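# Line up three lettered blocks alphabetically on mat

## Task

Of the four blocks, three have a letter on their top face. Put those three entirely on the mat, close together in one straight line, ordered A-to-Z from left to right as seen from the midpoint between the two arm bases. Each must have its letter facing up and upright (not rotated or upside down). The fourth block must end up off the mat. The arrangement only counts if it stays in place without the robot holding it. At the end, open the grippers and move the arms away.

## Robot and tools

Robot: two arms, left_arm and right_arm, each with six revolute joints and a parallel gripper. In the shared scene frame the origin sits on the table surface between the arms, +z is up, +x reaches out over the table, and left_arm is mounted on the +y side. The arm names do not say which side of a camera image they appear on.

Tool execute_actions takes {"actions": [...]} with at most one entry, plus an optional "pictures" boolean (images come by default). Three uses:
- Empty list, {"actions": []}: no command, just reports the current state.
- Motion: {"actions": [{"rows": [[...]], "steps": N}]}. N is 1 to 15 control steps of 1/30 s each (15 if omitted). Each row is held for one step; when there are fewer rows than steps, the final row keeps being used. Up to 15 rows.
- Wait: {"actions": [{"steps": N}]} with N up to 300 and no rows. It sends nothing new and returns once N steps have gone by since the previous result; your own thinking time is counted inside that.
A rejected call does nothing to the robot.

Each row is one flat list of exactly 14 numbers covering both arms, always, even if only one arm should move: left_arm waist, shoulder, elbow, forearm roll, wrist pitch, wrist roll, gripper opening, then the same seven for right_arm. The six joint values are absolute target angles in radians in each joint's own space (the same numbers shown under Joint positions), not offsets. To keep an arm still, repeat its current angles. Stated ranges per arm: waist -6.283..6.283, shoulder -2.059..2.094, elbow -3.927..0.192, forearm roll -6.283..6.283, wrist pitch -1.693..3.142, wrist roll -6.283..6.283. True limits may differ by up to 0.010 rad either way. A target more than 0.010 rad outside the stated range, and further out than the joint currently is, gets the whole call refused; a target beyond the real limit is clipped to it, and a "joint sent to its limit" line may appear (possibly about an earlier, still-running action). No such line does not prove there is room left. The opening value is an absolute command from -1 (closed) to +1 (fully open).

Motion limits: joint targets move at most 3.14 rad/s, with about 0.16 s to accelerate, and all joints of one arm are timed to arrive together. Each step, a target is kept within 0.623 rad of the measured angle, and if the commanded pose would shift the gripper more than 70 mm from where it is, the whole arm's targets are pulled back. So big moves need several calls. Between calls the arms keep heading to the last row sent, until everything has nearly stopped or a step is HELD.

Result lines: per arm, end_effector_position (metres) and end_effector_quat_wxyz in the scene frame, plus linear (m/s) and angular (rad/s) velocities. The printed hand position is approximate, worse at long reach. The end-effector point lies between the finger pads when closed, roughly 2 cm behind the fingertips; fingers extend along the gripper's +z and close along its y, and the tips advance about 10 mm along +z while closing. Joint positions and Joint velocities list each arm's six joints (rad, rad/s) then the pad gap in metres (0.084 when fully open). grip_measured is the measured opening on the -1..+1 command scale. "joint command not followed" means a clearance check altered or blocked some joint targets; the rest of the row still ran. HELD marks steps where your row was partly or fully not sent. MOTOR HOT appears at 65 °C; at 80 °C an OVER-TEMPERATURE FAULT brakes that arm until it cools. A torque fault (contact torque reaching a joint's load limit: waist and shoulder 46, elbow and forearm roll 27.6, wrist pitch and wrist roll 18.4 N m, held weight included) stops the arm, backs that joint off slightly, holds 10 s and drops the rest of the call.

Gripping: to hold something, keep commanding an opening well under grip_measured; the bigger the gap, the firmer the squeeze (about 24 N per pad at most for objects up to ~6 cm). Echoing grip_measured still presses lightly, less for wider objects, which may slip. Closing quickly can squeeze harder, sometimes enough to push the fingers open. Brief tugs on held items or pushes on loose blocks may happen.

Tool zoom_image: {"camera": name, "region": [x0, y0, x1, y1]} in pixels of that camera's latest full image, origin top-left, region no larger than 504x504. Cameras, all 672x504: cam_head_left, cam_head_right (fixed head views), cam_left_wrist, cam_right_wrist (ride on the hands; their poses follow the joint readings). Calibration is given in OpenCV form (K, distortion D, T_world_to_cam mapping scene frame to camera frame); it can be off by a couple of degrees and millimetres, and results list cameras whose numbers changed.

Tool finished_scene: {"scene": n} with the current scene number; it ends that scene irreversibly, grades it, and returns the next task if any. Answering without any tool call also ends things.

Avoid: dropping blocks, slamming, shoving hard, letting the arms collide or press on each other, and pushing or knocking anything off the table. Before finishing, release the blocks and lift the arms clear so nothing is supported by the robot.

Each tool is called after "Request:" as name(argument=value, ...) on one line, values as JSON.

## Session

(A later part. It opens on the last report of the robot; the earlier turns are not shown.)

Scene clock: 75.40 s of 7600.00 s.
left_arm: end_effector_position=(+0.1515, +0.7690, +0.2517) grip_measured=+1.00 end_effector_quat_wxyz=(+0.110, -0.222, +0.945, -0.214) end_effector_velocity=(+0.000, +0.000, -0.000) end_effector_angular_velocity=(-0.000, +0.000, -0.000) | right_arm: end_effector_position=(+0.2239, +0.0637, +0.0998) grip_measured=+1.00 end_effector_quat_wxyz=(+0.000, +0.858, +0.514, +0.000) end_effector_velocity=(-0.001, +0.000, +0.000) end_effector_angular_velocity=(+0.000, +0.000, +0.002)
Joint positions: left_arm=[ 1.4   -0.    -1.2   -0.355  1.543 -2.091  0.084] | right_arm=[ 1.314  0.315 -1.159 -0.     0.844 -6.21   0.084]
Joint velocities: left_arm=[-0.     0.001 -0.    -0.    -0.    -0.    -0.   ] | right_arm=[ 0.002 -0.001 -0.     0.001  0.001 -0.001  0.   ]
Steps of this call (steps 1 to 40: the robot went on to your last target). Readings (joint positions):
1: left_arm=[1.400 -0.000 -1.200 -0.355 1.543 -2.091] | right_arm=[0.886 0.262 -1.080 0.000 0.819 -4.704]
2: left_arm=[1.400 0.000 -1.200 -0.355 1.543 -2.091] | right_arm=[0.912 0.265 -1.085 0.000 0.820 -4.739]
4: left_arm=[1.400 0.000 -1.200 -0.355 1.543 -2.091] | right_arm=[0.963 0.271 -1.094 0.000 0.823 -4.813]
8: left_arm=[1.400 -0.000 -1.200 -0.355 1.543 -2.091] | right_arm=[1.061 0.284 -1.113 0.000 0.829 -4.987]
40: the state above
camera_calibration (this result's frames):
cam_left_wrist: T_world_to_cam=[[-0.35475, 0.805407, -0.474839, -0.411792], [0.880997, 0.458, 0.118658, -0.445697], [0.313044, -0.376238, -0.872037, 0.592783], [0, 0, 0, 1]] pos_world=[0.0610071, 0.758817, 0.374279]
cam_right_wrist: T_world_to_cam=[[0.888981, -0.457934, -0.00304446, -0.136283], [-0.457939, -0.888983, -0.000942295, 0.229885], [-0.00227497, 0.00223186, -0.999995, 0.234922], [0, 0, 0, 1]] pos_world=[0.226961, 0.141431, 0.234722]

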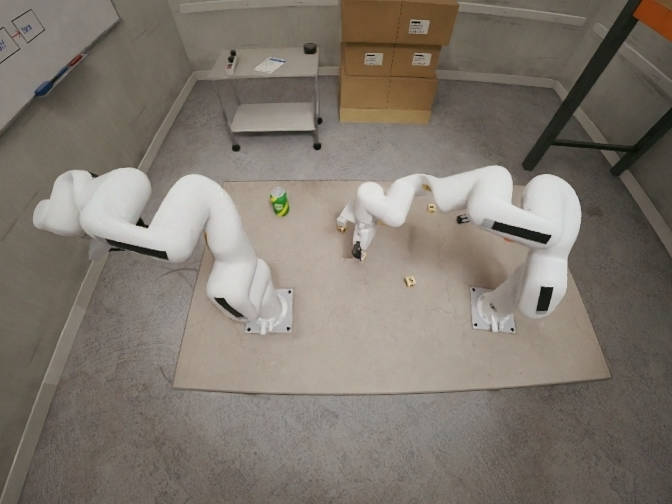

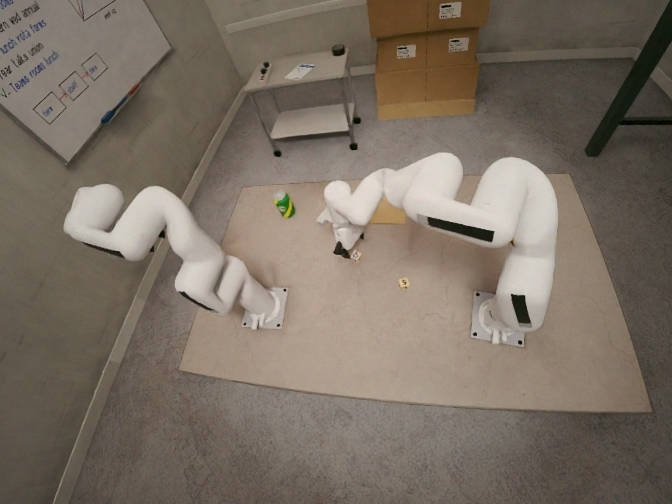

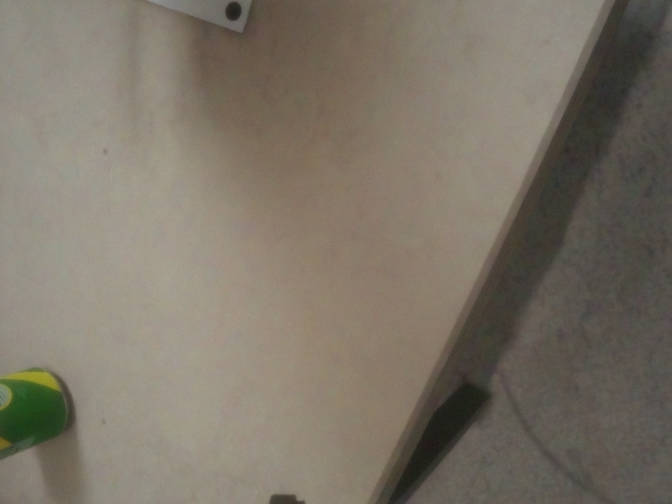

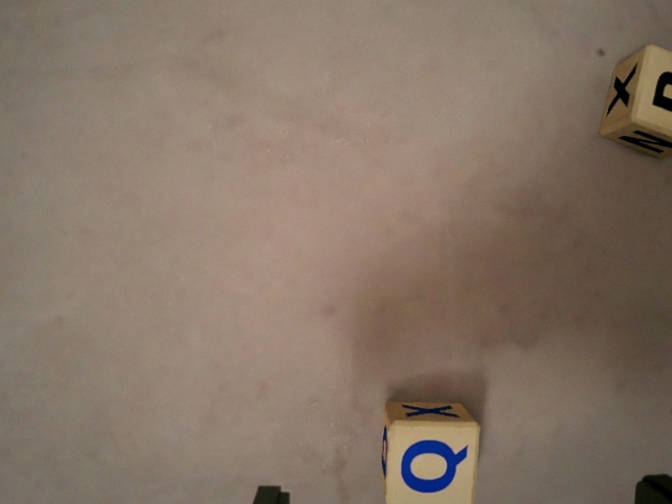

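Request:
execute_actions(actions=[{"rows":[[1.4,0,-1.2,-0.355,1.543,-2.091,1,1.316,0.454,-1.116,0,0.662,-6.21,1]]}], pictures=false)

Request:
execute_actions(actions=[{"rows":[[1.4,0,-1.2,-0.355,1.543,-2.091,1,1.316,0.454,-1.116,0,0.662,-6.21,-0.7]]}], pictures=false)

Request:
execute_actions(actions=[{"rows":[[1.4,0,-1.2,-0.355,1.543,-2.091,1,1.314,0.315,-1.159,0,0.844,-6.21,-0.7]],"steps":9}], pictures=false)

Request:
execute_actions(actions=[{"rows":[[1.4,0,-1.2,-0.355,1.543,-2.091,1,0.899,0.557,-1.554,0,0.997,-3.975,-0.7]]}], pictures=false)

Request:
execute_actions(actions=[{"steps":32}], pictures=false)

Request:
execute_actions(actions=[{"rows":[[1.4,0,-1.2,-0.355,1.543,-2.091,1,0.899,0.6725,-1.494,0,0.821,-3.975,-0.7]]}], pictures=false)

Request:
execute_actions(actions=[{"steps":6}], pictures=false)

Request:
execute_actions(actions=[{"rows":[[1.4,0,-1.2,-0.355,1.543,-2.091,1,0.899,0.6725,-1.494,0,0.821,-3.975,1]],"steps":12}], pictures=false)

Request:
execute_actions(actions=[{"rows":[[1.4,0,-1.2,-0.355,1.543,-2.091,1,0.899,0.557,-1.554,0,0.997,-3.975,1]],"steps":10}])

Request:
execute_actions(actions=[{"rows":[[1.4,0,-1.2,-0.355,1.543,-2.091,1,1.168,0.749,-1.846,0,1.097,-6.097,1]]}], pictures=false)

Request:
execute_actions(actions=[{"steps":30}])

Scene clock: 97.47 s of 7600.00 s.
left_arm: end_effector_position=(+0.1515, +0.7690, +0.2517) grip_measured=+1.00 end_effector_quat_wxyz=(+0.110, -0.222, +0.945, -0.214) end_effector_velocity=(-0.000, +0.000, +0.001) end_effector_angular_velocity=(+0.001, -0.000, +0.000) | right_arm: end_effector_position=(+0.2229, +0.0642, +0.0276) grip_measured=+1.00 end_effector_quat_wxyz=(-0.002, +0.857, +0.515, +0.002) end_effector_velocity=(-0.003, -0.006, -0.008) end_effector_angular_velocity=(-0.015, +0.006, +0.001)
Joint positions: left_arm=[ 1.4   -0.    -1.2   -0.355  1.543 -2.091  0.084] | right_arm=[ 1.316  0.451 -1.119 -0.     0.662 -6.21   0.084]
Joint velocities: left_arm=[ 0.    -0.001 -0.     0.     0.    -0.     0.   ] | right_arm=[ 0.001  0.007  0.014 -0.001 -0.005 -0.    -0.   ]
Steps of this call (steps 1 to 15: the robot went on to your last target; steps 16 to 90: nothing new was sent; then 18.57 s passed at rest; steps 91 to 105: all 15 steps of this action). Readings (joint positions):
91: left_arm=[1.400 0.000 -1.200 -0.355 1.543 -2.091] | right_arm=[1.314 0.315 -1.159 -0.000 0.844 -6.210]
92: left_arm=[1.400 -0.000 -1.200 -0.355 1.543 -2.091] | right_arm=[1.314 0.318 -1.158 -0.000 0.837 -6.210]
94: left_arm=[1.400 -0.000 -1.200 -0.355 1.543 -2.091] | right_arm=[1.315 0.350 -1.153 -0.000 0.785 -6.210]
98: left_arm=[1.400 0.000 -1.200 -0.355 1.543 -2.091] | right_arm=[1.316 0.447 -1.113 0.000 0.685 -6.210]
105: the state above

Scene clock: 97.97 s of 7600.00 s.
left_arm: end_effector_position=(+0.1515, +0.7690, +0.2517) grip_measured=+1.00 end_effector_quat_wxyz=(+0.110, -0.222, +0.945, -0.214) end_effector_velocity=(+0.000, +0.000, +0.000) end_effector_angular_velocity=(+0.001, +0.000, +0.000) | right_arm: end_effector_position=(+0.2222, +0.0626, +0.0254) grip_measured=-0.33 end_effector_quat_wxyz=(-0.000, +0.857, +0.515, +0.000) end_effector_velocity=(-0.000, +0.000, +0.000) end_effector_angular_velocity=(-0.000, +0.000, -0.000)
Joint positions: left_arm=[ 1.4   -0.    -1.2   -0.355  1.543 -2.091  0.084] | right_arm=[ 1.316  0.454 -1.116 -0.     0.662 -6.21   0.03 ]
Joint velocities: left_arm=[-0.    -0.     0.     0.    -0.001 -0.    -0.   ] | right_arm=[ 0.     0.    -0.001  0.     0.001  0.001 -0.   ]
Steps of this call (steps 1 to 15: all 15 steps of this action). Readings (joint positions):
1: left_arm=[1.400 -0.000 -1.200 -0.355 1.543 -2.091] | right_arm=[1.316 0.452 -1.118 -0.000 0.662 -6.210]
2: left_arm=[1.400 0.000 -1.200 -0.355 1.543 -2.091] | right_arm=[1.316 0.452 -1.117 -0.000 0.662 -6.210]
4: left_arm=[1.400 0.000 -1.200 -0.355 1.543 -2.091] | right_arm=[1.316 0.453 -1.116 -0.000 0.662 -6.210]
8: left_arm=[1.400 0.000 -1.200 -0.355 1.543 -2.091] | right_arm=[1.316 0.454 -1.116 -0.000 0.662 -6.210]
15: the state above

Scene clock: 98.27 s of 7600.00 s.
left_arm: end_effector_position=(+0.1515, +0.7690, +0.2517) grip_measured=+1.00 end_effector_quat_wxyz=(+0.110, -0.222, +0.945, -0.214) end_effector_velocity=(-0.000, -0.000, +0.000) end_effector_angular_velocity=(+0.000, -0.000, +0.000) | right_arm: end_effector_position=(+0.2264, +0.0697, +0.1036) grip_measured=-0.33 end_effector_quat_wxyz=(-0.006, +0.858, +0.514, +0.009) end_effector_velocity=(-0.010, -0.024, +0.054) end_effector_angular_velocity=(-0.062, +0.028, -0.004)
Joint positions: left_arm=[ 1.4    0.    -1.2   -0.355  1.543 -2.091  0.084] | right_arm=[ 1.314  0.315 -1.165 -0.     0.829 -6.21   0.03 ]
Joint velocities: left_arm=[ 0. -0.  0. -0.  0.  0.  0.] | right_arm=[-0.002 -0.126 -0.01   0.001  0.204  0.001 -0.   ]
Steps of this call (steps 1 to 9: all 9 steps of this action). Readings (joint positions):
1: left_arm=[1.400 -0.000 -1.200 -0.355 1.543 -2.091] | right_arm=[1.316 0.454 -1.116 -0.000 0.662 -6.210]
2: left_arm=[1.400 -0.000 -1.200 -0.355 1.543 -2.091] | right_arm=[1.316 0.451 -1.117 0.000 0.669 -6.210]
4: left_arm=[1.400 0.000 -1.200 -0.355 1.543 -2.091] | right_arm=[1.315 0.419 -1.122 0.000 0.721 -6.210]
8: left_arm=[1.400 -0.000 -1.200 -0.355 1.543 -2.091] | right_arm=[1.314 0.322 -1.163 -0.000 0.821 -6.210]
9: the state above

Scene clock: 98.77 s of 7600.00 s.
left_arm: end_effector_position=(+0.1515, +0.7690, +0.2517) grip_measured=+1.00 end_effector_quat_wxyz=(+0.110, -0.222, +0.945, -0.214) end_effector_velocity=(+0.000, +0.000, -0.001) end_effector_angular_velocity=(-0.001, +0.000, +0.000) | right_arm: end_effector_position=(+0.3809, +0.0297, +0.1051) grip_measured=-0.33 end_effector_quat_wxyz=(+0.000, +0.993, +0.116, -0.000) end_effector_velocity=(+0.318, -0.128, +0.014) end_effector_angular_velocity=(+0.003, -0.005, -2.471)
Joint positions: left_arm=[ 1.4    0.    -1.2   -0.355  1.543 -2.091  0.084] | right_arm=[ 1.038  0.478 -1.421 -0.     0.944 -5.639  0.03 ]
Joint velocities: left_arm=[-0.     0.002 -0.001  0.    -0.    -0.    -0.   ] | right_arm=[-0.566  0.321 -0.54  -0.     0.214  1.905 -0.   ]
Steps of this call (steps 1 to 15: all 15 steps of this action). Readings (joint positions):
1: left_arm=[1.400 0.000 -1.200 -0.355 1.543 -2.091] | right_arm=[1.314 0.313 -1.164 -0.000 0.835 -6.210]
2: left_arm=[1.400 0.000 -1.200 -0.355 1.543 -2.091] | right_arm=[1.312 0.316 -1.165 0.000 0.840 -6.204]
4: left_arm=[1.400 -0.000 -1.200 -0.355 1.543 -2.091] | right_arm=[1.282 0.340 -1.193 0.000 0.856 -6.151]
8: left_arm=[1.400 0.000 -1.200 -0.355 1.543 -2.091] | right_arm=[1.180 0.396 -1.286 -0.000 0.890 -5.995]
15: the state above

Scene clock: 99.83 s of 7600.00 s.
left_arm: end_effector_position=(+0.1515, +0.7690, +0.2517) grip_measured=+1.00 end_effector_quat_wxyz=(+0.110, -0.222, +0.945, -0.214) end_effector_velocity=(-0.000, +0.000, +0.000) end_effector_angular_velocity=(+0.001, +0.000, +0.001) | right_arm: end_effector_position=(+0.4569, -0.0090, +0.1079) grip_measured=-0.33 end_effector_quat_wxyz=(-0.000, +0.708, -0.707, +0.000) end_effector_velocity=(+0.001, -0.000, +0.000) end_effector_angular_velocity=(+0.001, -0.000, -0.002)
Joint positions: left_arm=[ 1.4    0.    -1.2   -0.355  1.543 -2.091  0.084] | right_arm=[ 0.899  0.557 -1.554 -0.     0.997 -3.975  0.03 ]
Joint velocities: left_arm=[ 0. -0.  0.  0. -0. -0.  0.] | right_arm=[-0.001  0.    -0.001  0.    -0.     0.001  0.   ]
Steps of this call (steps 1 to 32: the robot went on to your last target). Readings (joint positions):
1: left_arm=[1.400 0.000 -1.200 -0.355 1.543 -2.091] | right_arm=[1.019 0.488 -1.439 -0.000 0.951 -5.573]
2: left_arm=[1.400 0.000 -1.200 -0.355 1.543 -2.091] | right_arm=[1.001 0.499 -1.456 -0.000 0.958 -5.500]
4: left_arm=[1.400 -0.000 -1.200 -0.355 1.543 -2.091] | right_arm=[0.967 0.518 -1.488 -0.000 0.971 -5.335]
8: left_arm=[1.400 -0.000 -1.200 -0.355 1.543 -2.091] | right_arm=[0.918 0.545 -1.534 -0.000 0.989 -4.961]
32: the state above

Scene clock: 100.33 s of 7600.00 s.
left_arm: end_effector_position=(+0.1515, +0.7690, +0.2517) grip_measured=+1.00 end_effector_quat_wxyz=(+0.110, -0.222, +0.945, -0.214) end_effector_velocity=(-0.000, +0.000, -0.000) end_effector_angular_velocity=(+0.001, -0.000, +0.000) | right_arm: end_effector_position=(+0.4550, -0.0107, +0.0290) grip_measured=-0.33 end_effector_quat_wxyz=(-0.001, +0.707, -0.707, +0.000) end_effector_velocity=(-0.001, -0.001, -0.005) end_effector_angular_velocity=(-0.002, +0.002, -0.000)
Joint positions: left_arm=[ 1.4    0.    -1.2   -0.355  1.543 -2.091  0.084] | right_arm=[ 0.899  0.672 -1.495  0.     0.822 -3.975  0.03 ]
Joint velocities: left_arm=[ 0.     0.    -0.    -0.    -0.001  0.    -0.   ] | right_arm=[-0.001  0.005  0.005 -0.    -0.008 -0.    -0.   ]
Steps of this call (steps 1 to 15: all 15 steps of this action). Readings (joint positions):
1: left_arm=[1.400 0.000 -1.200 -0.355 1.543 -2.091] | right_arm=[0.899 0.557 -1.554 -0.000 0.997 -3.975]
2: left_arm=[1.400 -0.000 -1.200 -0.355 1.543 -2.091] | right_arm=[0.899 0.559 -1.553 -0.000 0.990 -3.975]
4: left_arm=[1.400 -0.000 -1.200 -0.355 1.543 -2.091] | right_arm=[0.899 0.584 -1.543 -0.000 0.940 -3.975]
8: left_arm=[1.400 0.000 -1.200 -0.355 1.543 -2.091] | right_arm=[0.899 0.666 -1.493 0.000 0.846 -3.975]
15: the state above

Scene clock: 100.53 s of 7600.00 s.
left_arm: end_effector_position=(+0.1515, +0.7690, +0.2517) grip_measured=+1.00 end_effector_quat_wxyz=(+0.110, -0.222, +0.945, -0.214) end_effector_velocity=(-0.000, -0.000, -0.000) end_effector_angular_velocity=(-0.002, +0.000, -0.001) | right_arm: end_effector_position=(+0.4549, -0.0108, +0.0284) grip_measured=-0.33 end_effector_quat_wxyz=(-0.000, +0.707, -0.707, +0.000) end_effector_velocity=(+0.000, -0.000, -0.001) end_effector_angular_velocity=(-0.001, -0.000, -0.001)
Joint positions: left_arm=[ 1.4   -0.    -1.2   -0.355  1.543 -2.091  0.084] | right_arm=[ 0.899  0.672 -1.494  0.     0.821 -3.975  0.03 ]
Joint velocities: left_arm=[ 0.     0.001 -0.     0.     0.001  0.    -0.   ] | right_arm=[-0.001  0.002  0.001 -0.001 -0.002  0.002 -0.   ]
Steps of this call (steps 1 to 6: the robot went on to your last target). Readings (joint positions):
1: left_arm=[1.400 0.000 -1.200 -0.355 1.543 -2.091] | right_arm=[0.899 0.672 -1.494 0.000 0.822 -3.975]
2: left_arm=[1.400 0.000 -1.200 -0.355 1.543 -2.091] | right_arm=[0.899 0.672 -1.494 0.000 0.821 -3.975]
4: left_arm=[1.400 0.000 -1.200 -0.355 1.543 -2.091] | right_arm=[0.899 0.672 -1.494 0.000 0.821 -3.975]
6: the state above

Scene clock: 100.93 s of 7600.00 s.
left_arm: end_effector_position=(+0.1515, +0.7690, +0.2517) grip_measured=+1.00 end_effector_quat_wxyz=(+0.110, -0.222, +0.945, -0.214) end_effector_velocity=(+0.000, -0.000, -0.001) end_effector_angular_velocity=(-0.002, -0.000, -0.001) | right_arm: end_effector_position=(+0.4549, -0.0108, +0.0283) grip_measured=+1.00 end_effector_quat_wxyz=(-0.000, +0.707, -0.707, +0.000) end_effector_velocity=(-0.000, -0.000, -0.001) end_effector_angular_velocity=(-0.001, +0.001, -0.000)
Joint positions: left_arm=[ 1.4   -0.    -1.2   -0.355  1.543 -2.091  0.084] | right_arm=[ 0.899  0.672 -1.494 -0.     0.821 -3.975  0.084]
Joint velocities: left_arm=[-0.001  0.001  0.001 -0.     0.     0.    -0.   ] | right_arm=[ 0.     0.002 -0.001 -0.     0.001  0.001  0.001]
Steps of this call (steps 1 to 12: all 12 steps of this action). Readings (joint positions):
1: left_arm=[1.400 0.000 -1.200 -0.355 1.543 -2.091] | right_arm=[0.899 0.672 -1.494 0.000 0.821 -3.975]
2: left_arm=[1.400 -0.000 -1.200 -0.355 1.543 -2.091] | right_arm=[0.899 0.672 -1.494 0.000 0.821 -3.975]
4: left_arm=[1.400 0.000 -1.200 -0.355 1.543 -2.091] | right_arm=[0.899 0.672 -1.494 0.000 0.821 -3.975]
8: left_arm=[1.400 -0.000 -1.200 -0.355 1.543 -2.091] | right_arm=[0.899 0.672 -1.494 0.000 0.821 -3.975]
12: the state above

Scene clock: 101.27 s of 7600.00 s.
left_arm: end_effector_position=(+0.1515, +0.7690, +0.2517) grip_measured=+1.00 end_effector_quat_wxyz=(+0.110, -0.222, +0.945, -0.214) end_effector_velocity=(-0.000, +0.000, -0.000) end_effector_angular_velocity=(+0.000, +0.000, +0.000) | right_arm: end_effector_position=(+0.4607, -0.0055, +0.1133) grip_measured=+1.00 end_effector_quat_wxyz=(-0.010, +0.707, -0.707, +0.001) end_effector_velocity=(-0.038, -0.035, -0.026) end_effector_angular_velocity=(-0.123, +0.135, +0.001)
Joint positions: left_arm=[ 1.4   -0.    -1.2   -0.355  1.543 -2.091  0.084] | right_arm=[ 0.899  0.553 -1.559 -0.     0.987 -3.975  0.084]
Joint velocities: left_arm=[ 0.     0.    -0.    -0.    -0.001 -0.     0.   ] | right_arm=[-0.001 -0.008  0.046  0.     0.146 -0.002 -0.   ]
Steps of this call (steps 1 to 10: all 10 steps of this action). Readings (joint positions):
1: left_arm=[1.400 -0.000 -1.200 -0.355 1.543 -2.091] | right_arm=[0.899 0.672 -1.494 0.000 0.821 -3.975]
2: left_arm=[1.400 0.000 -1.200 -0.355 1.543 -2.091] | right_arm=[0.899 0.670 -1.495 0.000 0.828 -3.975]
4: left_arm=[1.400 -0.000 -1.200 -0.355 1.543 -2.091] | right_arm=[0.899 0.645 -1.505 0.000 0.878 -3.975]
8: left_arm=[1.400 0.000 -1.200 -0.355 1.543 -2.091] | right_arm=[0.899 0.563 -1.555 -0.000 0.972 -3.975]
10: the state above
camera_calibration (this result's frames):
cam_left_wrist: T_world_to_cam=[[-0.354749, 0.805407, -0.474839, -0.411792], [0.880997, 0.458, 0.118658, -0.445697], [0.313044, -0.376238, -0.872037, 0.592783], [0, 0, 0, 1]] pos_world=[0.0610072, 0.758817, 0.374279]
cam_right_wrist: T_world_to_cam=[[-0.999709, -0.016275, -0.0178197, 0.495805], [-0.0164889, 0.999793, 0.0119204, 0.0823058], [0.017622, 0.0122108, -0.99977, 0.239999], [0, 0, 0, 1]] pos_world=[0.492789, -0.0771501, 0.247798]

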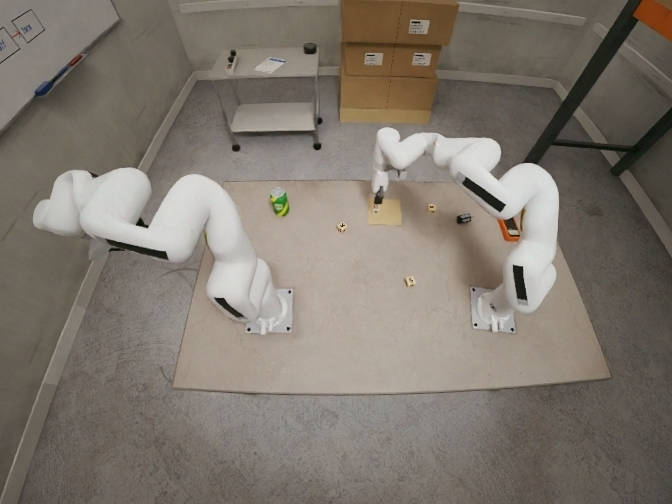

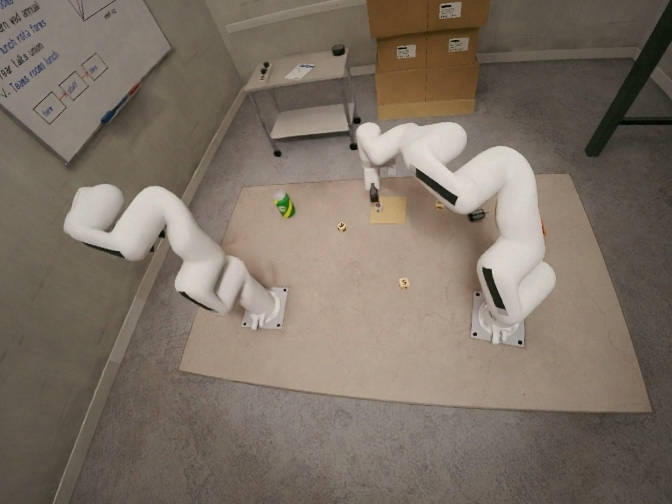

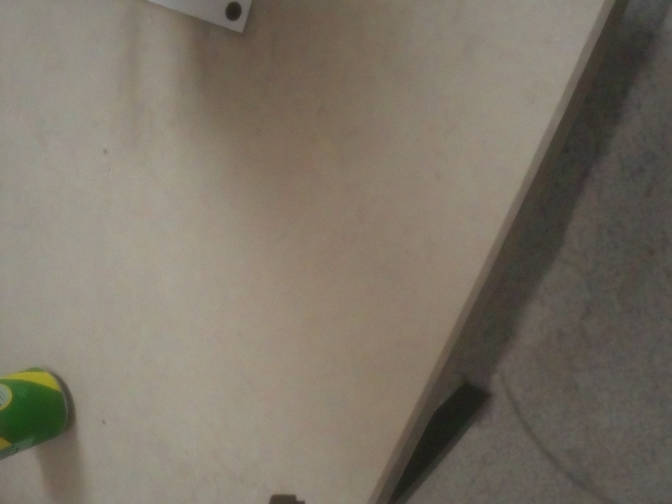

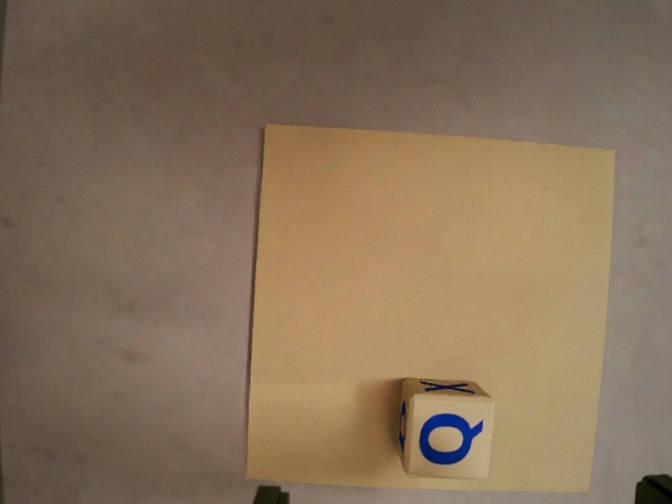

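Scene clock: 101.77 s of 7600.00 s.
left_arm: end_effector_position=(+0.1515, +0.7690, +0.2517) grip_measured=+1.00 end_effector_quat_wxyz=(+0.110, -0.222, +0.945, -0.214) end_effector_velocity=(-0.000, +0.000, +0.000) end_effector_angular_velocity=(+0.001, -0.000, +0.001) | right_arm: end_effector_position=(+0.3792, +0.1118, +0.1008) grip_measured=+1.00 end_effector_quat_wxyz=(+0.001, +0.961, -0.277, -0.000) end_effector_velocity=(-0.175, +0.201, -0.008) end_effector_angular_velocity=(+0.010, -0.001, +3.181)
Joint positions: left_arm=[ 1.4   -0.    -1.2   -0.355  1.543 -2.091  0.084] | right_arm=[ 1.122  0.717 -1.794  0.     1.079 -4.761  0.084]
Joint velocities: left_arm=[ 0. -0. -0.  0. -0.  0.  0.] | right_arm=[ 0.403  0.269 -0.424  0.001  0.147 -2.778 -0.   ]
Steps of this call (steps 1 to 15: all 15 steps of this action). Readings (joint positions):
1: left_arm=[1.400 -0.000 -1.200 -0.355 1.543 -2.091] | right_arm=[0.899 0.554 -1.557 -0.000 0.991 -3.975]
2: left_arm=[1.400 -0.000 -1.200 -0.355 1.543 -2.091] | right_arm=[0.901 0.558 -1.557 -0.000 0.995 -3.981]
4: left_arm=[1.400 0.000 -1.200 -0.355 1.543 -2.091] | right_arm=[0.919 0.579 -1.579 -0.000 1.006 -4.036]
8: left_arm=[1.400 -0.000 -1.200 -0.355 1.543 -2.091] | right_arm=[1.007 0.636 -1.669 0.000 1.035 -4.242]
15: the state above

Scene clock: 102.77 s of 7600.00 s.
left_arm: end_effector_position=(+0.1515, +0.7690, +0.2517) grip_measured=+1.00 end_effector_quat_wxyz=(+0.110, -0.222, +0.945, -0.214) end_effector_velocity=(+0.000, -0.000, -0.001) end_effector_angular_velocity=(-0.001, +0.000, -0.000) | right_arm: end_effector_position=(+0.3587, +0.1348, +0.1001) grip_measured=+1.00 end_effector_quat_wxyz=(+0.000, +0.917, +0.399, +0.000) end_effector_velocity=(-0.000, +0.000, +0.000) end_effector_angular_velocity=(-0.001, +0.000, +0.003)
Joint positions: left_arm=[ 1.4    0.    -1.2   -0.355  1.543 -2.091  0.084] | right_arm=[ 1.168  0.749 -1.846 -0.     1.097 -6.097  0.084]
Joint velocities: left_arm=[-0.001  0.002  0.     0.    -0.    -0.    -0.   ] | right_arm=[ 0.     0.    -0.002 -0.     0.002 -0.002 -0.   ]
Steps of this call (steps 1 to 30: the robot went on to your last target). Readings (joint positions):
1: left_arm=[1.400 0.000 -1.200 -0.355 1.543 -2.091] | right_arm=[1.134 0.725 -1.807 0.000 1.083 -4.855]
2: left_arm=[1.400 -0.000 -1.200 -0.355 1.543 -2.091] | right_arm=[1.144 0.732 -1.817 0.000 1.087 -4.950]
4: left_arm=[1.400 0.000 -1.200 -0.355 1.543 -2.091] | right_arm=[1.157 0.741 -1.832 0.000 1.092 -5.139]
8: left_arm=[1.400 0.000 -1.200 -0.355 1.543 -2.091] | right_arm=[1.165 0.747 -1.843 -0.000 1.096 -5.518]
30: the state above
camera_calibration (this result's frames):
cam_left_wrist: T_world_to_cam=[[-0.354749, 0.805407, -0.474839, -0.411792], [0.880997, 0.458, 0.118658, -0.445696], [0.313044, -0.376238, -0.872037, 0.592783], [0, 0, 0, 1]] pos_world=[0.0610071, 0.758817, 0.374279]
cam_right_wrist: T_world_to_cam=[[0.742109, -0.670273, -0.00304574, -0.142226], [-0.670278, -0.74211, -0.000951471, 0.411186], [-0.00162253, 0.00274759, -0.999995, 0.235134], [0, 0, 0, 1]] pos_world=[0.381538, 0.209169, 0.235091]

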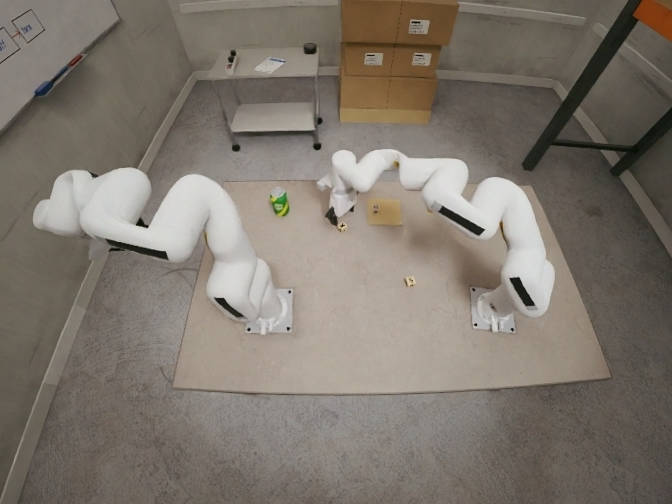

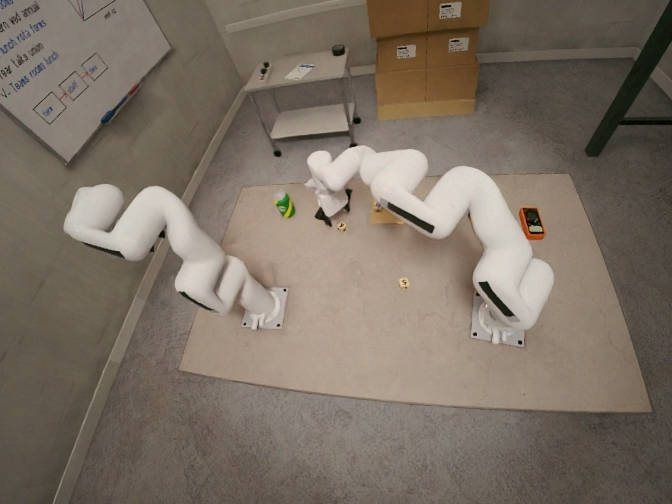

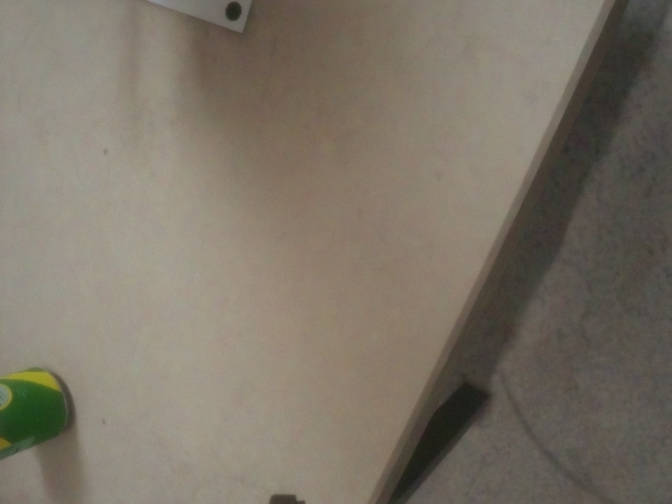

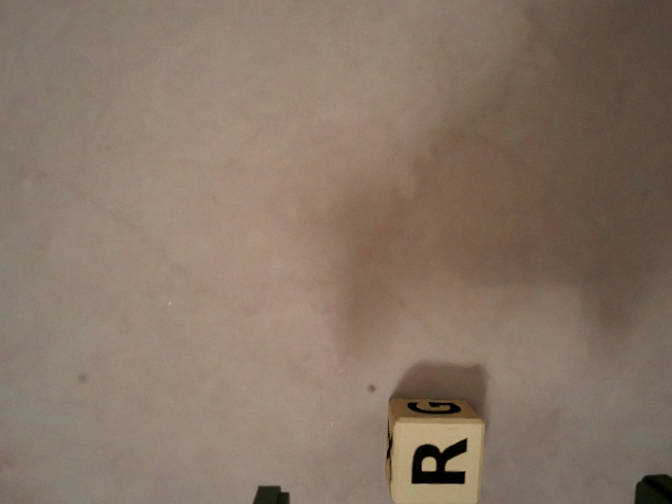

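Request:
execute_actions(actions=[{"rows":[[1.4,0,-1.2,-0.355,1.543,-2.091,1,1.167,0.845,-1.788,0,0.943,-6.097,1]]}], pictures=false)

Request:
execute_actions(actions=[{"steps":5}], pictures=false)

Request:
execute_actions(actions=[{"rows":[[1.4,0,-1.2,-0.355,1.543,-2.091,1,1.167,0.845,-1.788,0,0.943,-6.097,-0.7]]}], pictures=false)

Request:
execute_actions(actions=[{"rows":[[1.4,0,-1.2,-0.355,1.543,-2.091,1,1.168,0.749,-1.846,0,1.097,-6.097,-0.7]],"steps":9}], pictures=false)

Request:
execute_actions(actions=[{"rows":[[1.4,0,-1.2,-0.355,1.543,-2.091,1,0.852,0.478,-1.421,0,0.943,-4.021,-0.7]]}], pictures=false)

Request:
execute_actions(actions=[{"steps":30}], pictures=false)

Request:
execute_actions(actions=[{"rows":[[1.4,0,-1.2,-0.355,1.543,-2.091,1,0.852,0.601,-1.371,0,0.77,-4.021,-0.7]]}], pictures=false)

Request:
execute_actions(actions=[{"steps":5}], pictures=false)

Request:
execute_actions(actions=[{"rows":[[1.4,0,-1.2,-0.355,1.543,-2.091,1,0.852,0.601,-1.371,0,0.77,-4.021,1]],"steps":12}], pictures=false)

Request:
execute_actions(actions=[{"rows":[[1.4,0,-1.2,-0.355,1.543,-2.091,1,0.852,0.478,-1.421,0,0.943,-4.021,1]],"steps":10}], pictures=false)

Request:
execute_actions(actions=[{"rows":[[1.4,0,-1.2,-0.355,1.543,-2.091,1,1.392,-0.333,-0.403,0,0.736,-3.726,1]]}], pictures=false)

Request:
execute_actions(actions=[{"steps":35}])

Request:
zoom_image(camera="cam_right_wrist", region=[360, 380, 520, 504])

Scene clock: 122.10 s of 7600.00 s.
left_arm: end_effector_position=(+0.1515, +0.7690, +0.2517) grip_measured=+1.00 end_effector_quat_wxyz=(+0.110, -0.222, +0.945, -0.214) end_effector_velocity=(-0.000, -0.000, -0.000) end_effector_angular_velocity=(-0.001, +0.000, +0.000) | right_arm: end_effector_position=(+0.3595, +0.1350, +0.0301) grip_measured=+1.00 end_effector_quat_wxyz=(-0.002, +0.917, +0.399, +0.003) end_effector_velocity=(-0.002, -0.003, -0.006) end_effector_angular_velocity=(-0.007, +0.004, -0.000)
Joint positions: left_arm=[ 1.4    0.    -1.2   -0.355  1.543 -2.091  0.084] | right_arm=[ 1.167  0.841 -1.792 -0.     0.943 -6.097  0.084]
Joint velocities: left_arm=[ 0.     0.001 -0.    -0.     0.    -0.    -0.   ] | right_arm=[ 0.     0.003  0.01  -0.    -0.005  0.001 -0.   ]
Steps of this call (steps 1 to 15: the robot went on to your last target; steps 16 to 90: nothing new was sent; then 15.83 s passed at rest; steps 91 to 105: all 15 steps of this action). Readings (joint positions):
91: left_arm=[1.400 0.000 -1.200 -0.355 1.543 -2.091] | right_arm=[1.168 0.749 -1.846 -0.000 1.097 -6.097]
92: left_arm=[1.400 0.000 -1.200 -0.355 1.543 -2.091] | right_arm=[1.168 0.751 -1.845 -0.000 1.090 -6.097]
94: left_arm=[1.400 -0.000 -1.200 -0.355 1.543 -2.091] | right_arm=[1.168 0.773 -1.834 -0.000 1.041 -6.097]
98: left_arm=[1.400 -0.000 -1.200 -0.355 1.543 -2.091] | right_arm=[1.167 0.845 -1.785 0.000 0.961 -6.097]
105: the state above

Scene clock: 122.27 s of 7600.00 s.
left_arm: end_effector_position=(+0.1515, +0.7690, +0.2517) grip_measured=+1.00 end_effector_quat_wxyz=(+0.110, -0.222, +0.945, -0.214) end_effector_velocity=(-0.000, +0.000, +0.000) end_effector_angular_velocity=(+0.001, -0.000, +0.001) | right_arm: end_effector_position=(+0.3582, +0.1328, +0.0260) grip_measured=+1.00 end_effector_quat_wxyz=(+0.000, +0.917, +0.399, -0.000) end_effector_velocity=(-0.003, -0.005, -0.010) end_effector_angular_velocity=(-0.015, +0.010, +0.000)
Joint positions: left_arm=[ 1.4   -0.    -1.2   -0.355  1.543 -2.091  0.084] | right_arm=[ 1.167  0.845 -1.788  0.     0.943 -6.097  0.084]
Joint velocities: left_arm=[ 0.001 -0.001 -0.001 -0.     0.    -0.     0.   ] | right_arm=[ 0.     0.011  0.007  0.001  0.001 -0.001  0.   ]
Steps of this call (steps 1 to 5: the robot went on to your last target). Readings (joint positions):
1: left_arm=[1.400 0.000 -1.200 -0.355 1.543 -2.091] | right_arm=[1.167 0.841 -1.791 -0.000 0.943 -6.097]
2: left_arm=[1.400 0.000 -1.200 -0.355 1.543 -2.091] | right_arm=[1.167 0.842 -1.790 -0.000 0.943 -6.097]
4: left_arm=[1.400 -0.000 -1.200 -0.355 1.543 -2.091] | right_arm=[1.167 0.844 -1.788 -0.000 0.943 -6.097]
5: the state above

Scene clock: 122.77 s of 7600.00 s.
left_arm: end_effector_position=(+0.1515, +0.7690, +0.2517) grip_measured=+1.00 end_effector_quat_wxyz=(+0.110, -0.222, +0.945, -0.214) end_effector_velocity=(+0.000, -0.000, -0.000) end_effector_angular_velocity=(-0.001, -0.000, -0.000) | right_arm: end_effector_position=(+0.3582, +0.1329, +0.0260) grip_measured=-0.33 end_effector_quat_wxyz=(-0.000, +0.917, +0.399, +0.000) end_effector_velocity=(+0.000, -0.000, +0.000) end_effector_angular_velocity=(-0.000, +0.000, -0.001)
Joint positions: left_arm=[ 1.4    0.    -1.2   -0.355  1.543 -2.091  0.084] | right_arm=[ 1.167  0.845 -1.788 -0.     0.943 -6.097  0.03 ]
Joint velocities: left_arm=[-0.     0.    -0.    -0.     0.001 -0.    -0.   ] | right_arm=[-0.001 -0.     0.     0.     0.     0.    -0.   ]
Steps of this call (steps 1 to 15: all 15 steps of this action). Readings (joint positions):
1: left_arm=[1.400 0.000 -1.200 -0.355 1.543 -2.091] | right_arm=[1.167 0.845 -1.788 0.000 0.943 -6.097]
2: left_arm=[1.400 0.000 -1.200 -0.355 1.543 -2.091] | right_arm=[1.167 0.845 -1.788 0.000 0.943 -6.097]
4: left_arm=[1.400 0.000 -1.200 -0.355 1.543 -2.091] | right_arm=[1.167 0.845 -1.788 -0.000 0.943 -6.097]
8: left_arm=[1.400 -0.000 -1.200 -0.355 1.543 -2.091] | right_arm=[1.167 0.845 -1.788 -0.000 0.943 -6.097]
15: the state above

Scene clock: 123.07 s of 7600.00 s.
left_arm: end_effector_position=(+0.1515, +0.7690, +0.2517) grip_measured=+1.00 end_effector_quat_wxyz=(+0.110, -0.222, +0.945, -0.214) end_effector_velocity=(+0.000, +0.000, +0.000) end_effector_angular_velocity=(+0.000, -0.000, -0.000) | right_arm: end_effector_position=(+0.3620, +0.1402, +0.1077) grip_measured=-0.33 end_effector_quat_wxyz=(-0.007, +0.917, +0.399, +0.010) end_effector_velocity=(-0.007, -0.010, +0.061) end_effector_angular_velocity=(-0.025, +0.016, +0.000)
Joint positions: left_arm=[ 1.4    0.    -1.2   -0.355  1.543 -2.091  0.084] | right_arm=[ 1.168  0.743 -1.853 -0.     1.085 -6.097  0.03 ]
Joint velocities: left_arm=[-0. -0.  0. -0. -0.  0. -0.] | right_arm=[ 0.001 -0.089 -0.035  0.001  0.154  0.    -0.   ]
Steps of this call (steps 1 to 9: all 9 steps of this action). Readings (joint positions):
1: left_arm=[1.400 0.000 -1.200 -0.355 1.543 -2.091] | right_arm=[1.167 0.845 -1.788 -0.000 0.943 -6.097]
2: left_arm=[1.400 0.000 -1.200 -0.355 1.543 -2.091] | right_arm=[1.167 0.843 -1.789 0.000 0.950 -6.097]
4: left_arm=[1.400 0.000 -1.200 -0.355 1.543 -2.091] | right_arm=[1.167 0.821 -1.800 0.000 0.999 -6.097]
8: left_arm=[1.400 0.000 -1.200 -0.355 1.543 -2.091] | right_arm=[1.168 0.749 -1.849 -0.000 1.079 -6.097]
9: the state above

Scene clock: 123.57 s of 7600.00 s.
left_arm: end_effector_position=(+0.1515, +0.7690, +0.2517) grip_measured=+1.00 end_effector_quat_wxyz=(+0.110, -0.222, +0.945, -0.214) end_effector_velocity=(+0.000, -0.000, -0.001) end_effector_angular_velocity=(-0.002, +0.000, -0.000) | right_arm: end_effector_position=(+0.4405, +0.0029, +0.1044) grip_measured=-0.33 end_effector_quat_wxyz=(+0.000, +0.999, -0.042, -0.000) end_effector_velocity=(+0.119, -0.291, +0.010) end_effector_angular_velocity=(+0.006, -0.006, -2.961)
Joint positions: left_arm=[ 1.4    0.    -1.2   -0.355  1.543 -2.091  0.084] | right_arm=[ 0.932  0.549 -1.53  -0.     0.982 -5.427  0.03 ]
Joint velocities: left_arm=[-0.     0.002  0.     0.     0.    -0.    -0.   ] | right_arm=[-0.488 -0.427  0.652  0.    -0.233  2.473  0.   ]
Steps of this call (steps 1 to 15: all 15 steps of this action). Readings (joint positions):
1: left_arm=[1.400 -0.000 -1.200 -0.355 1.543 -2.091] | right_arm=[1.168 0.743 -1.852 -0.000 1.089 -6.097]
2: left_arm=[1.400 0.000 -1.200 -0.355 1.543 -2.091] | right_arm=[1.166 0.743 -1.845 0.000 1.090 -6.091]
4: left_arm=[1.400 0.000 -1.200 -0.355 1.543 -2.091] | right_arm=[1.144 0.726 -1.803 0.000 1.077 -6.037]
8: left_arm=[1.400 -0.000 -1.200 -0.355 1.543 -2.091] | right_arm=[1.055 0.655 -1.697 -0.000 1.040 -5.863]
15: the state above

Scene clock: 124.57 s of 7600.00 s.
left_arm: end_effector_position=(+0.1515, +0.7690, +0.2517) grip_measured=+1.00 end_effector_quat_wxyz=(+0.110, -0.222, +0.945, -0.214) end_effector_velocity=(-0.000, +0.000, -0.000) end_effector_angular_velocity=(+0.000, +0.000, +0.000) | right_arm: end_effector_position=(+0.4566, -0.0459, +0.1051) grip_measured=-0.33 end_effector_quat_wxyz=(+0.000, +0.707, -0.707, +0.000) end_effector_velocity=(-0.000, -0.001, -0.001) end_effector_angular_velocity=(-0.002, +0.002, -0.003)
Joint positions: left_arm=[ 1.4   -0.    -1.2   -0.355  1.543 -2.091  0.084] | right_arm=[ 0.852  0.478 -1.421 -0.     0.943 -4.021  0.03 ]
Joint velocities: left_arm=[ 0.  0.  0.  0. -0. -0. -0.] | right_arm=[-0.001  0.     0.002 -0.001  0.001  0.002 -0.   ]
Steps of this call (steps 1 to 30: the robot went on to your last target). Readings (joint positions):
1: left_arm=[1.400 -0.000 -1.200 -0.355 1.543 -2.091] | right_arm=[0.916 0.535 -1.509 -0.000 0.974 -5.341]
2: left_arm=[1.400 -0.000 -1.200 -0.355 1.543 -2.091] | right_arm=[0.902 0.522 -1.489 -0.000 0.967 -5.250]
4: left_arm=[1.400 -0.000 -1.200 -0.355 1.543 -2.091] | right_arm=[0.878 0.502 -1.459 -0.000 0.957 -5.062]
8: left_arm=[1.400 0.000 -1.200 -0.355 1.543 -2.091] | right_arm=[0.858 0.484 -1.430 0.000 0.946 -4.683]
30: the state above

Scene clock: 125.07 s of 7600.00 s.
left_arm: end_effector_position=(+0.1515, +0.7690, +0.2517) grip_measured=+1.00 end_effector_quat_wxyz=(+0.110, -0.222, +0.945, -0.214) end_effector_velocity=(+0.000, +0.000, +0.001) end_effector_angular_velocity=(+0.002, -0.000, -0.000) | right_arm: end_effector_position=(+0.4551, -0.0471, +0.0285) grip_measured=-0.33 end_effector_quat_wxyz=(-0.000, +0.707, -0.707, +0.000) end_effector_velocity=(-0.001, -0.001, -0.004) end_effector_angular_velocity=(-0.001, +0.000, -0.000)
Joint positions: left_arm=[ 1.4   -0.    -1.2   -0.355  1.543 -2.091  0.084] | right_arm=[ 0.852  0.6   -1.371  0.     0.771 -4.021  0.03 ]
Joint velocities: left_arm=[-0.    -0.002 -0.    -0.     0.     0.    -0.   ] | right_arm=[-0.     0.005  0.005 -0.    -0.01   0.    -0.   ]
Steps of this call (steps 1 to 15: all 15 steps of this action). Readings (joint positions):
1: left_arm=[1.400 0.000 -1.200 -0.355 1.543 -2.091] | right_arm=[0.852 0.478 -1.421 -0.000 0.943 -4.021]
2: left_arm=[1.400 -0.000 -1.200 -0.355 1.543 -2.091] | right_arm=[0.852 0.481 -1.420 -0.000 0.936 -4.021]
4: left_arm=[1.400 0.000 -1.200 -0.355 1.543 -2.091] | right_arm=[0.852 0.509 -1.413 -0.000 0.886 -4.021]
8: left_arm=[1.400 -0.000 -1.200 -0.355 1.543 -2.091] | right_arm=[0.852 0.596 -1.368 0.000 0.793 -4.021]
15: the state above

Scene clock: 125.23 s of 7600.00 s.
left_arm: end_effector_position=(+0.1515, +0.7690, +0.2517) grip_measured=+1.00 end_effector_quat_wxyz=(+0.110, -0.222, +0.945, -0.214) end_effector_velocity=(-0.000, -0.000, -0.001) end_effector_angular_velocity=(-0.002, +0.000, +0.000) | right_arm: end_effector_position=(+0.4551, -0.0472, +0.0282) grip_measured=-0.33 end_effector_quat_wxyz=(-0.000, +0.707, -0.707, +0.000) end_effector_velocity=(+0.000, +0.000, -0.000) end_effector_angular_velocity=(+0.000, -0.000, +0.000)
Joint positions: left_arm=[ 1.4   -0.    -1.2   -0.355  1.543 -2.091  0.084] | right_arm=[ 0.852  0.601 -1.371  0.     0.77  -4.021  0.03 ]
Joint velocities: left_arm=[ 0.001  0.002  0.    -0.    -0.     0.    -0.   ] | right_arm=[-0.     0.002 -0.002  0.    -0.    -0.    -0.   ]
Steps of this call (steps 1 to 5: the robot went on to your last target). Readings (joint positions):
1: left_arm=[1.400 -0.000 -1.200 -0.355 1.543 -2.091] | right_arm=[0.852 0.600 -1.371 0.000 0.771 -4.021]
2: left_arm=[1.400 -0.000 -1.200 -0.355 1.543 -2.091] | right_arm=[0.852 0.600 -1.371 0.000 0.770 -4.021]
4: left_arm=[1.400 0.000 -1.200 -0.355 1.543 -2.091] | right_arm=[0.852 0.601 -1.371 0.000 0.770 -4.021]
5: the state above

Scene clock: 125.63 s of 7600.00 s.
left_arm: end_effector_position=(+0.1515, +0.7690, +0.2517) grip_measured=+1.00 end_effector_quat_wxyz=(+0.110, -0.222, +0.945, -0.214) end_effector_velocity=(-0.000, +0.000, +0.001) end_effector_angular_velocity=(+0.002, -0.000, +0.000) | right_arm: end_effector_position=(+0.4551, -0.0472, +0.0280) grip_measured=+1.00 end_effector_quat_wxyz=(-0.000, +0.707, -0.707, +0.000) end_effector_velocity=(-0.001, -0.001, -0.002) end_effector_angular_velocity=(-0.003, +0.002, +0.001)
Joint positions: left_arm=[ 1.4    0.    -1.2   -0.355  1.543 -2.091  0.084] | right_arm=[ 0.852  0.601 -1.371 -0.     0.77  -4.021  0.084]
Joint velocities: left_arm=[ 0.    -0.001 -0.     0.    -0.001 -0.     0.   ] | right_arm=[-0.001  0.002  0.002 -0.001  0.001 -0.001  0.001]
Steps of this call (steps 1 to 12: all 12 steps of this action). Readings (joint positions):
1: left_arm=[1.400 -0.000 -1.200 -0.355 1.543 -2.091] | right_arm=[0.852 0.601 -1.371 0.000 0.770 -4.021]
2: left_arm=[1.400 -0.000 -1.200 -0.355 1.543 -2.091] | right_arm=[0.852 0.601 -1.371 0.000 0.770 -4.021]
4: left_arm=[1.400 0.000 -1.200 -0.355 1.543 -2.091] | right_arm=[0.852 0.601 -1.371 0.000 0.770 -4.021]
8: left_arm=[1.400 -0.000 -1.200 -0.355 1.543 -2.091] | right_arm=[0.852 0.601 -1.371 0.000 0.770 -4.021]
12: the state above

Scene clock: 125.97 s of 7600.00 s.
left_arm: end_effector_position=(+0.1515, +0.7690, +0.2517) grip_measured=+1.00 end_effector_quat_wxyz=(+0.110, -0.222, +0.945, -0.214) end_effector_velocity=(+0.000, -0.000, +0.000) end_effector_angular_velocity=(+0.000, -0.000, -0.001) | right_arm: end_effector_position=(+0.4604, -0.0427, +0.1101) grip_measured=+1.00 end_effector_quat_wxyz=(-0.009, +0.707, -0.707, +0.001) end_effector_velocity=(-0.045, -0.037, -0.039) end_effector_angular_velocity=(-0.128, +0.156, -0.002)
Joint positions: left_arm=[ 1.4   -0.    -1.2   -0.355  1.543 -2.091  0.084] | right_arm=[ 0.852  0.474 -1.426 -0.     0.934 -4.021  0.084]
Joint velocities: left_arm=[-0. -0.  0.  0.  0.  0. -0.] | right_arm=[-0.     0.005  0.062  0.001  0.136  0.001 -0.   ]
Steps of this call (steps 1 to 10: all 10 steps of this action). Readings (joint positions):
1: left_arm=[1.400 0.000 -1.200 -0.355 1.543 -2.091] | right_arm=[0.852 0.601 -1.371 0.000 0.770 -4.021]
2: left_arm=[1.400 -0.000 -1.200 -0.355 1.543 -2.091] | right_arm=[0.852 0.598 -1.372 0.000 0.777 -4.021]
4: left_arm=[1.400 0.000 -1.200 -0.355 1.543 -2.091] | right_arm=[0.852 0.570 -1.380 0.000 0.828 -4.021]
8: left_arm=[1.400 0.000 -1.200 -0.355 1.543 -2.091] | right_arm=[0.852 0.483 -1.424 -0.000 0.920 -4.021]
10: the state above

Scene clock: 126.47 s of 7600.00 s.
left_arm: end_effector_position=(+0.1515, +0.7690, +0.2517) grip_measured=+1.00 end_effector_quat_wxyz=(+0.110, -0.222, +0.945, -0.214) end_effector_velocity=(+0.000, +0.000, -0.000) end_effector_angular_velocity=(-0.000, +0.000, -0.000) | right_arm: end_effector_position=(+0.2978, -0.0024, +0.1578) grip_measured=+1.00 end_effector_quat_wxyz=(-0.045, +0.749, -0.661, -0.005) end_effector_velocity=(-0.390, -0.072, +0.008) end_effector_angular_velocity=(+0.015, +0.022, +0.256)
Joint positions: left_arm=[ 1.4   -0.    -1.2   -0.355  1.543 -2.091  0.084] | right_arm=[ 1.124  0.101 -1.028  0.     0.837 -3.873  0.084]
Joint velocities: left_arm=[-0.     0.001  0.     0.    -0.001  0.     0.   ] | right_arm=[ 0.557 -0.908  1.115 -0.001 -0.207  0.303 -0.   ]
Steps of this call (steps 1 to 15: all 15 steps of this action). Readings (joint positions):
1: left_arm=[1.400 0.000 -1.200 -0.355 1.543 -2.091] | right_arm=[0.852 0.476 -1.423 -0.000 0.937 -4.021]
2: left_arm=[1.400 -0.000 -1.200 -0.355 1.543 -2.091] | right_arm=[0.855 0.474 -1.415 -0.000 0.937 -4.018]
4: left_arm=[1.400 -0.000 -1.200 -0.355 1.543 -2.091] | right_arm=[0.888 0.435 -1.366 -0.000 0.923 -3.997]
8: left_arm=[1.400 0.000 -1.200 -0.355 1.543 -2.091] | right_arm=[0.984 0.320 -1.259 0.000 0.889 -3.949]
15: the state above

Scene clock: 127.63 s of 7600.00 s.
left_arm: end_effector_position=(+0.1515, +0.7690, +0.2517) grip_measured=+1.00 end_effector_quat_wxyz=(+0.110, -0.222, +0.945, -0.214) end_effector_velocity=(-0.000, -0.000, -0.001) end_effector_angular_velocity=(-0.003, +0.000, +0.000) | right_arm: end_effector_position=(+0.1189, -0.1111, +0.1001) grip_measured=+1.00 end_effector_quat_wxyz=(-0.000, +0.788, -0.616, -0.000) end_effector_velocity=(-0.000, +0.000, +0.001) end_effector_angular_velocity=(+0.001, +0.000, -0.000)
Joint positions: left_arm=[ 1.4   -0.    -1.2   -0.355  1.543 -2.091  0.084] | right_arm=[ 1.392 -0.333 -0.403 -0.     0.736 -3.726  0.084]
Joint velocities: left_arm=[0.001 0.002 0.001 0.    0.001 0.    0.   ] | right_arm=[ 0.001 -0.001 -0.001  0.001  0.001  0.001 -0.   ]
Steps of this call (steps 1 to 35: the robot went on to your last target). Readings (joint positions):
1: left_arm=[1.400 0.000 -1.200 -0.355 1.543 -2.091] | right_arm=[1.143 0.071 -0.990 0.000 0.830 -3.863]
2: left_arm=[1.400 0.000 -1.200 -0.355 1.543 -2.091] | right_arm=[1.160 0.043 -0.952 0.000 0.823 -3.854]
4: left_arm=[1.400 0.000 -1.200 -0.355 1.543 -2.091] | right_arm=[1.192 -0.009 -0.874 0.000 0.811 -3.836]
8: left_arm=[1.400 -0.000 -1.200 -0.355 1.543 -2.091] | right_arm=[1.257 -0.113 -0.721 0.000 0.787 -3.800]
35: the state above
camera_calibration (this result's frames):
cam_left_wrist: T_world_to_cam=[[-0.35475, 0.805407, -0.474839, -0.411792], [0.880997, 0.458, 0.118658, -0.445697], [0.313044, -0.376238, -0.872037, 0.592783], [0, 0, 0, 1]] pos_world=[0.0610071, 0.758817, 0.374279]
cam_right_wrist: T_world_to_cam=[[-0.966346, -0.257227, -0.00308171, 0.119943], [-0.257226, 0.966351, -0.000913936, 0.208623], [0.00321311, -0.0000904822, -0.999995, 0.234456], [0, 0, 0, 1]] pos_world=[0.168817, -0.170729, 0.235015]

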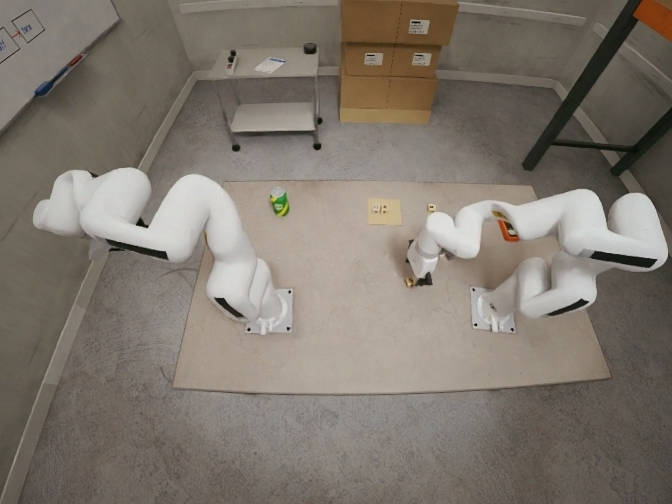

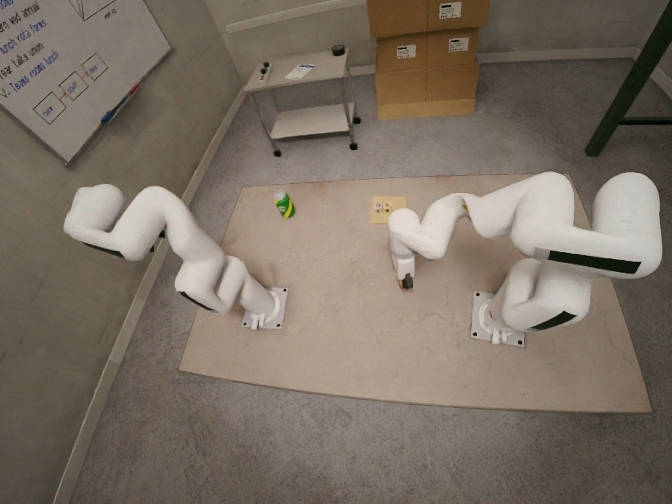

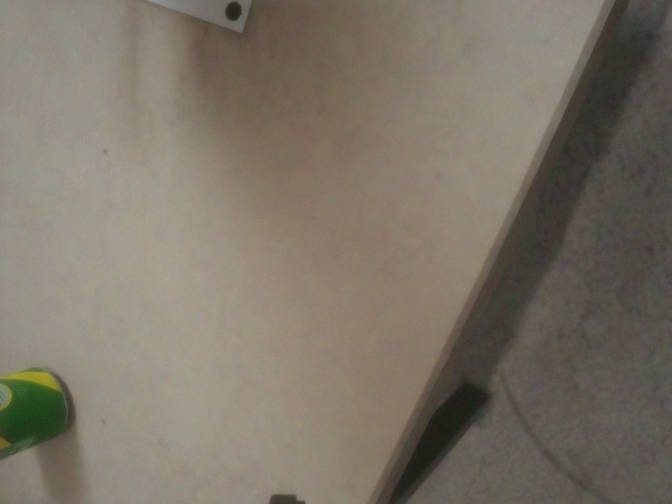

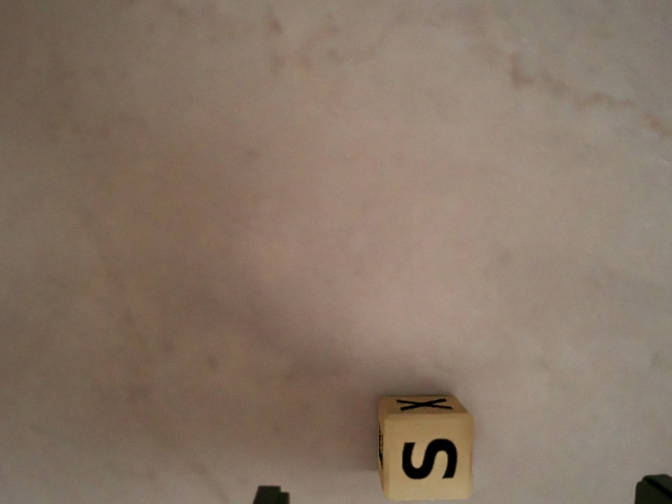

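Region (360, 380, 520, 504) of cam_right_wrist's 672x504 image, scaled by 3.150, with more detail than that image has; it fills the top 391 rows of this view, and the rest is white.

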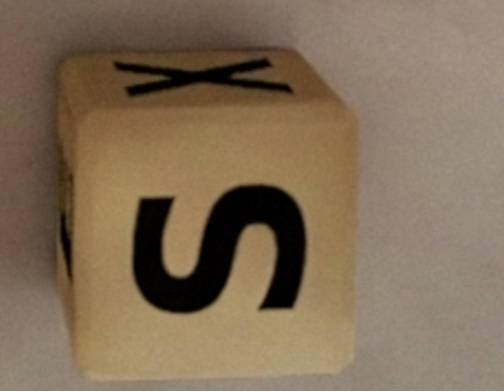

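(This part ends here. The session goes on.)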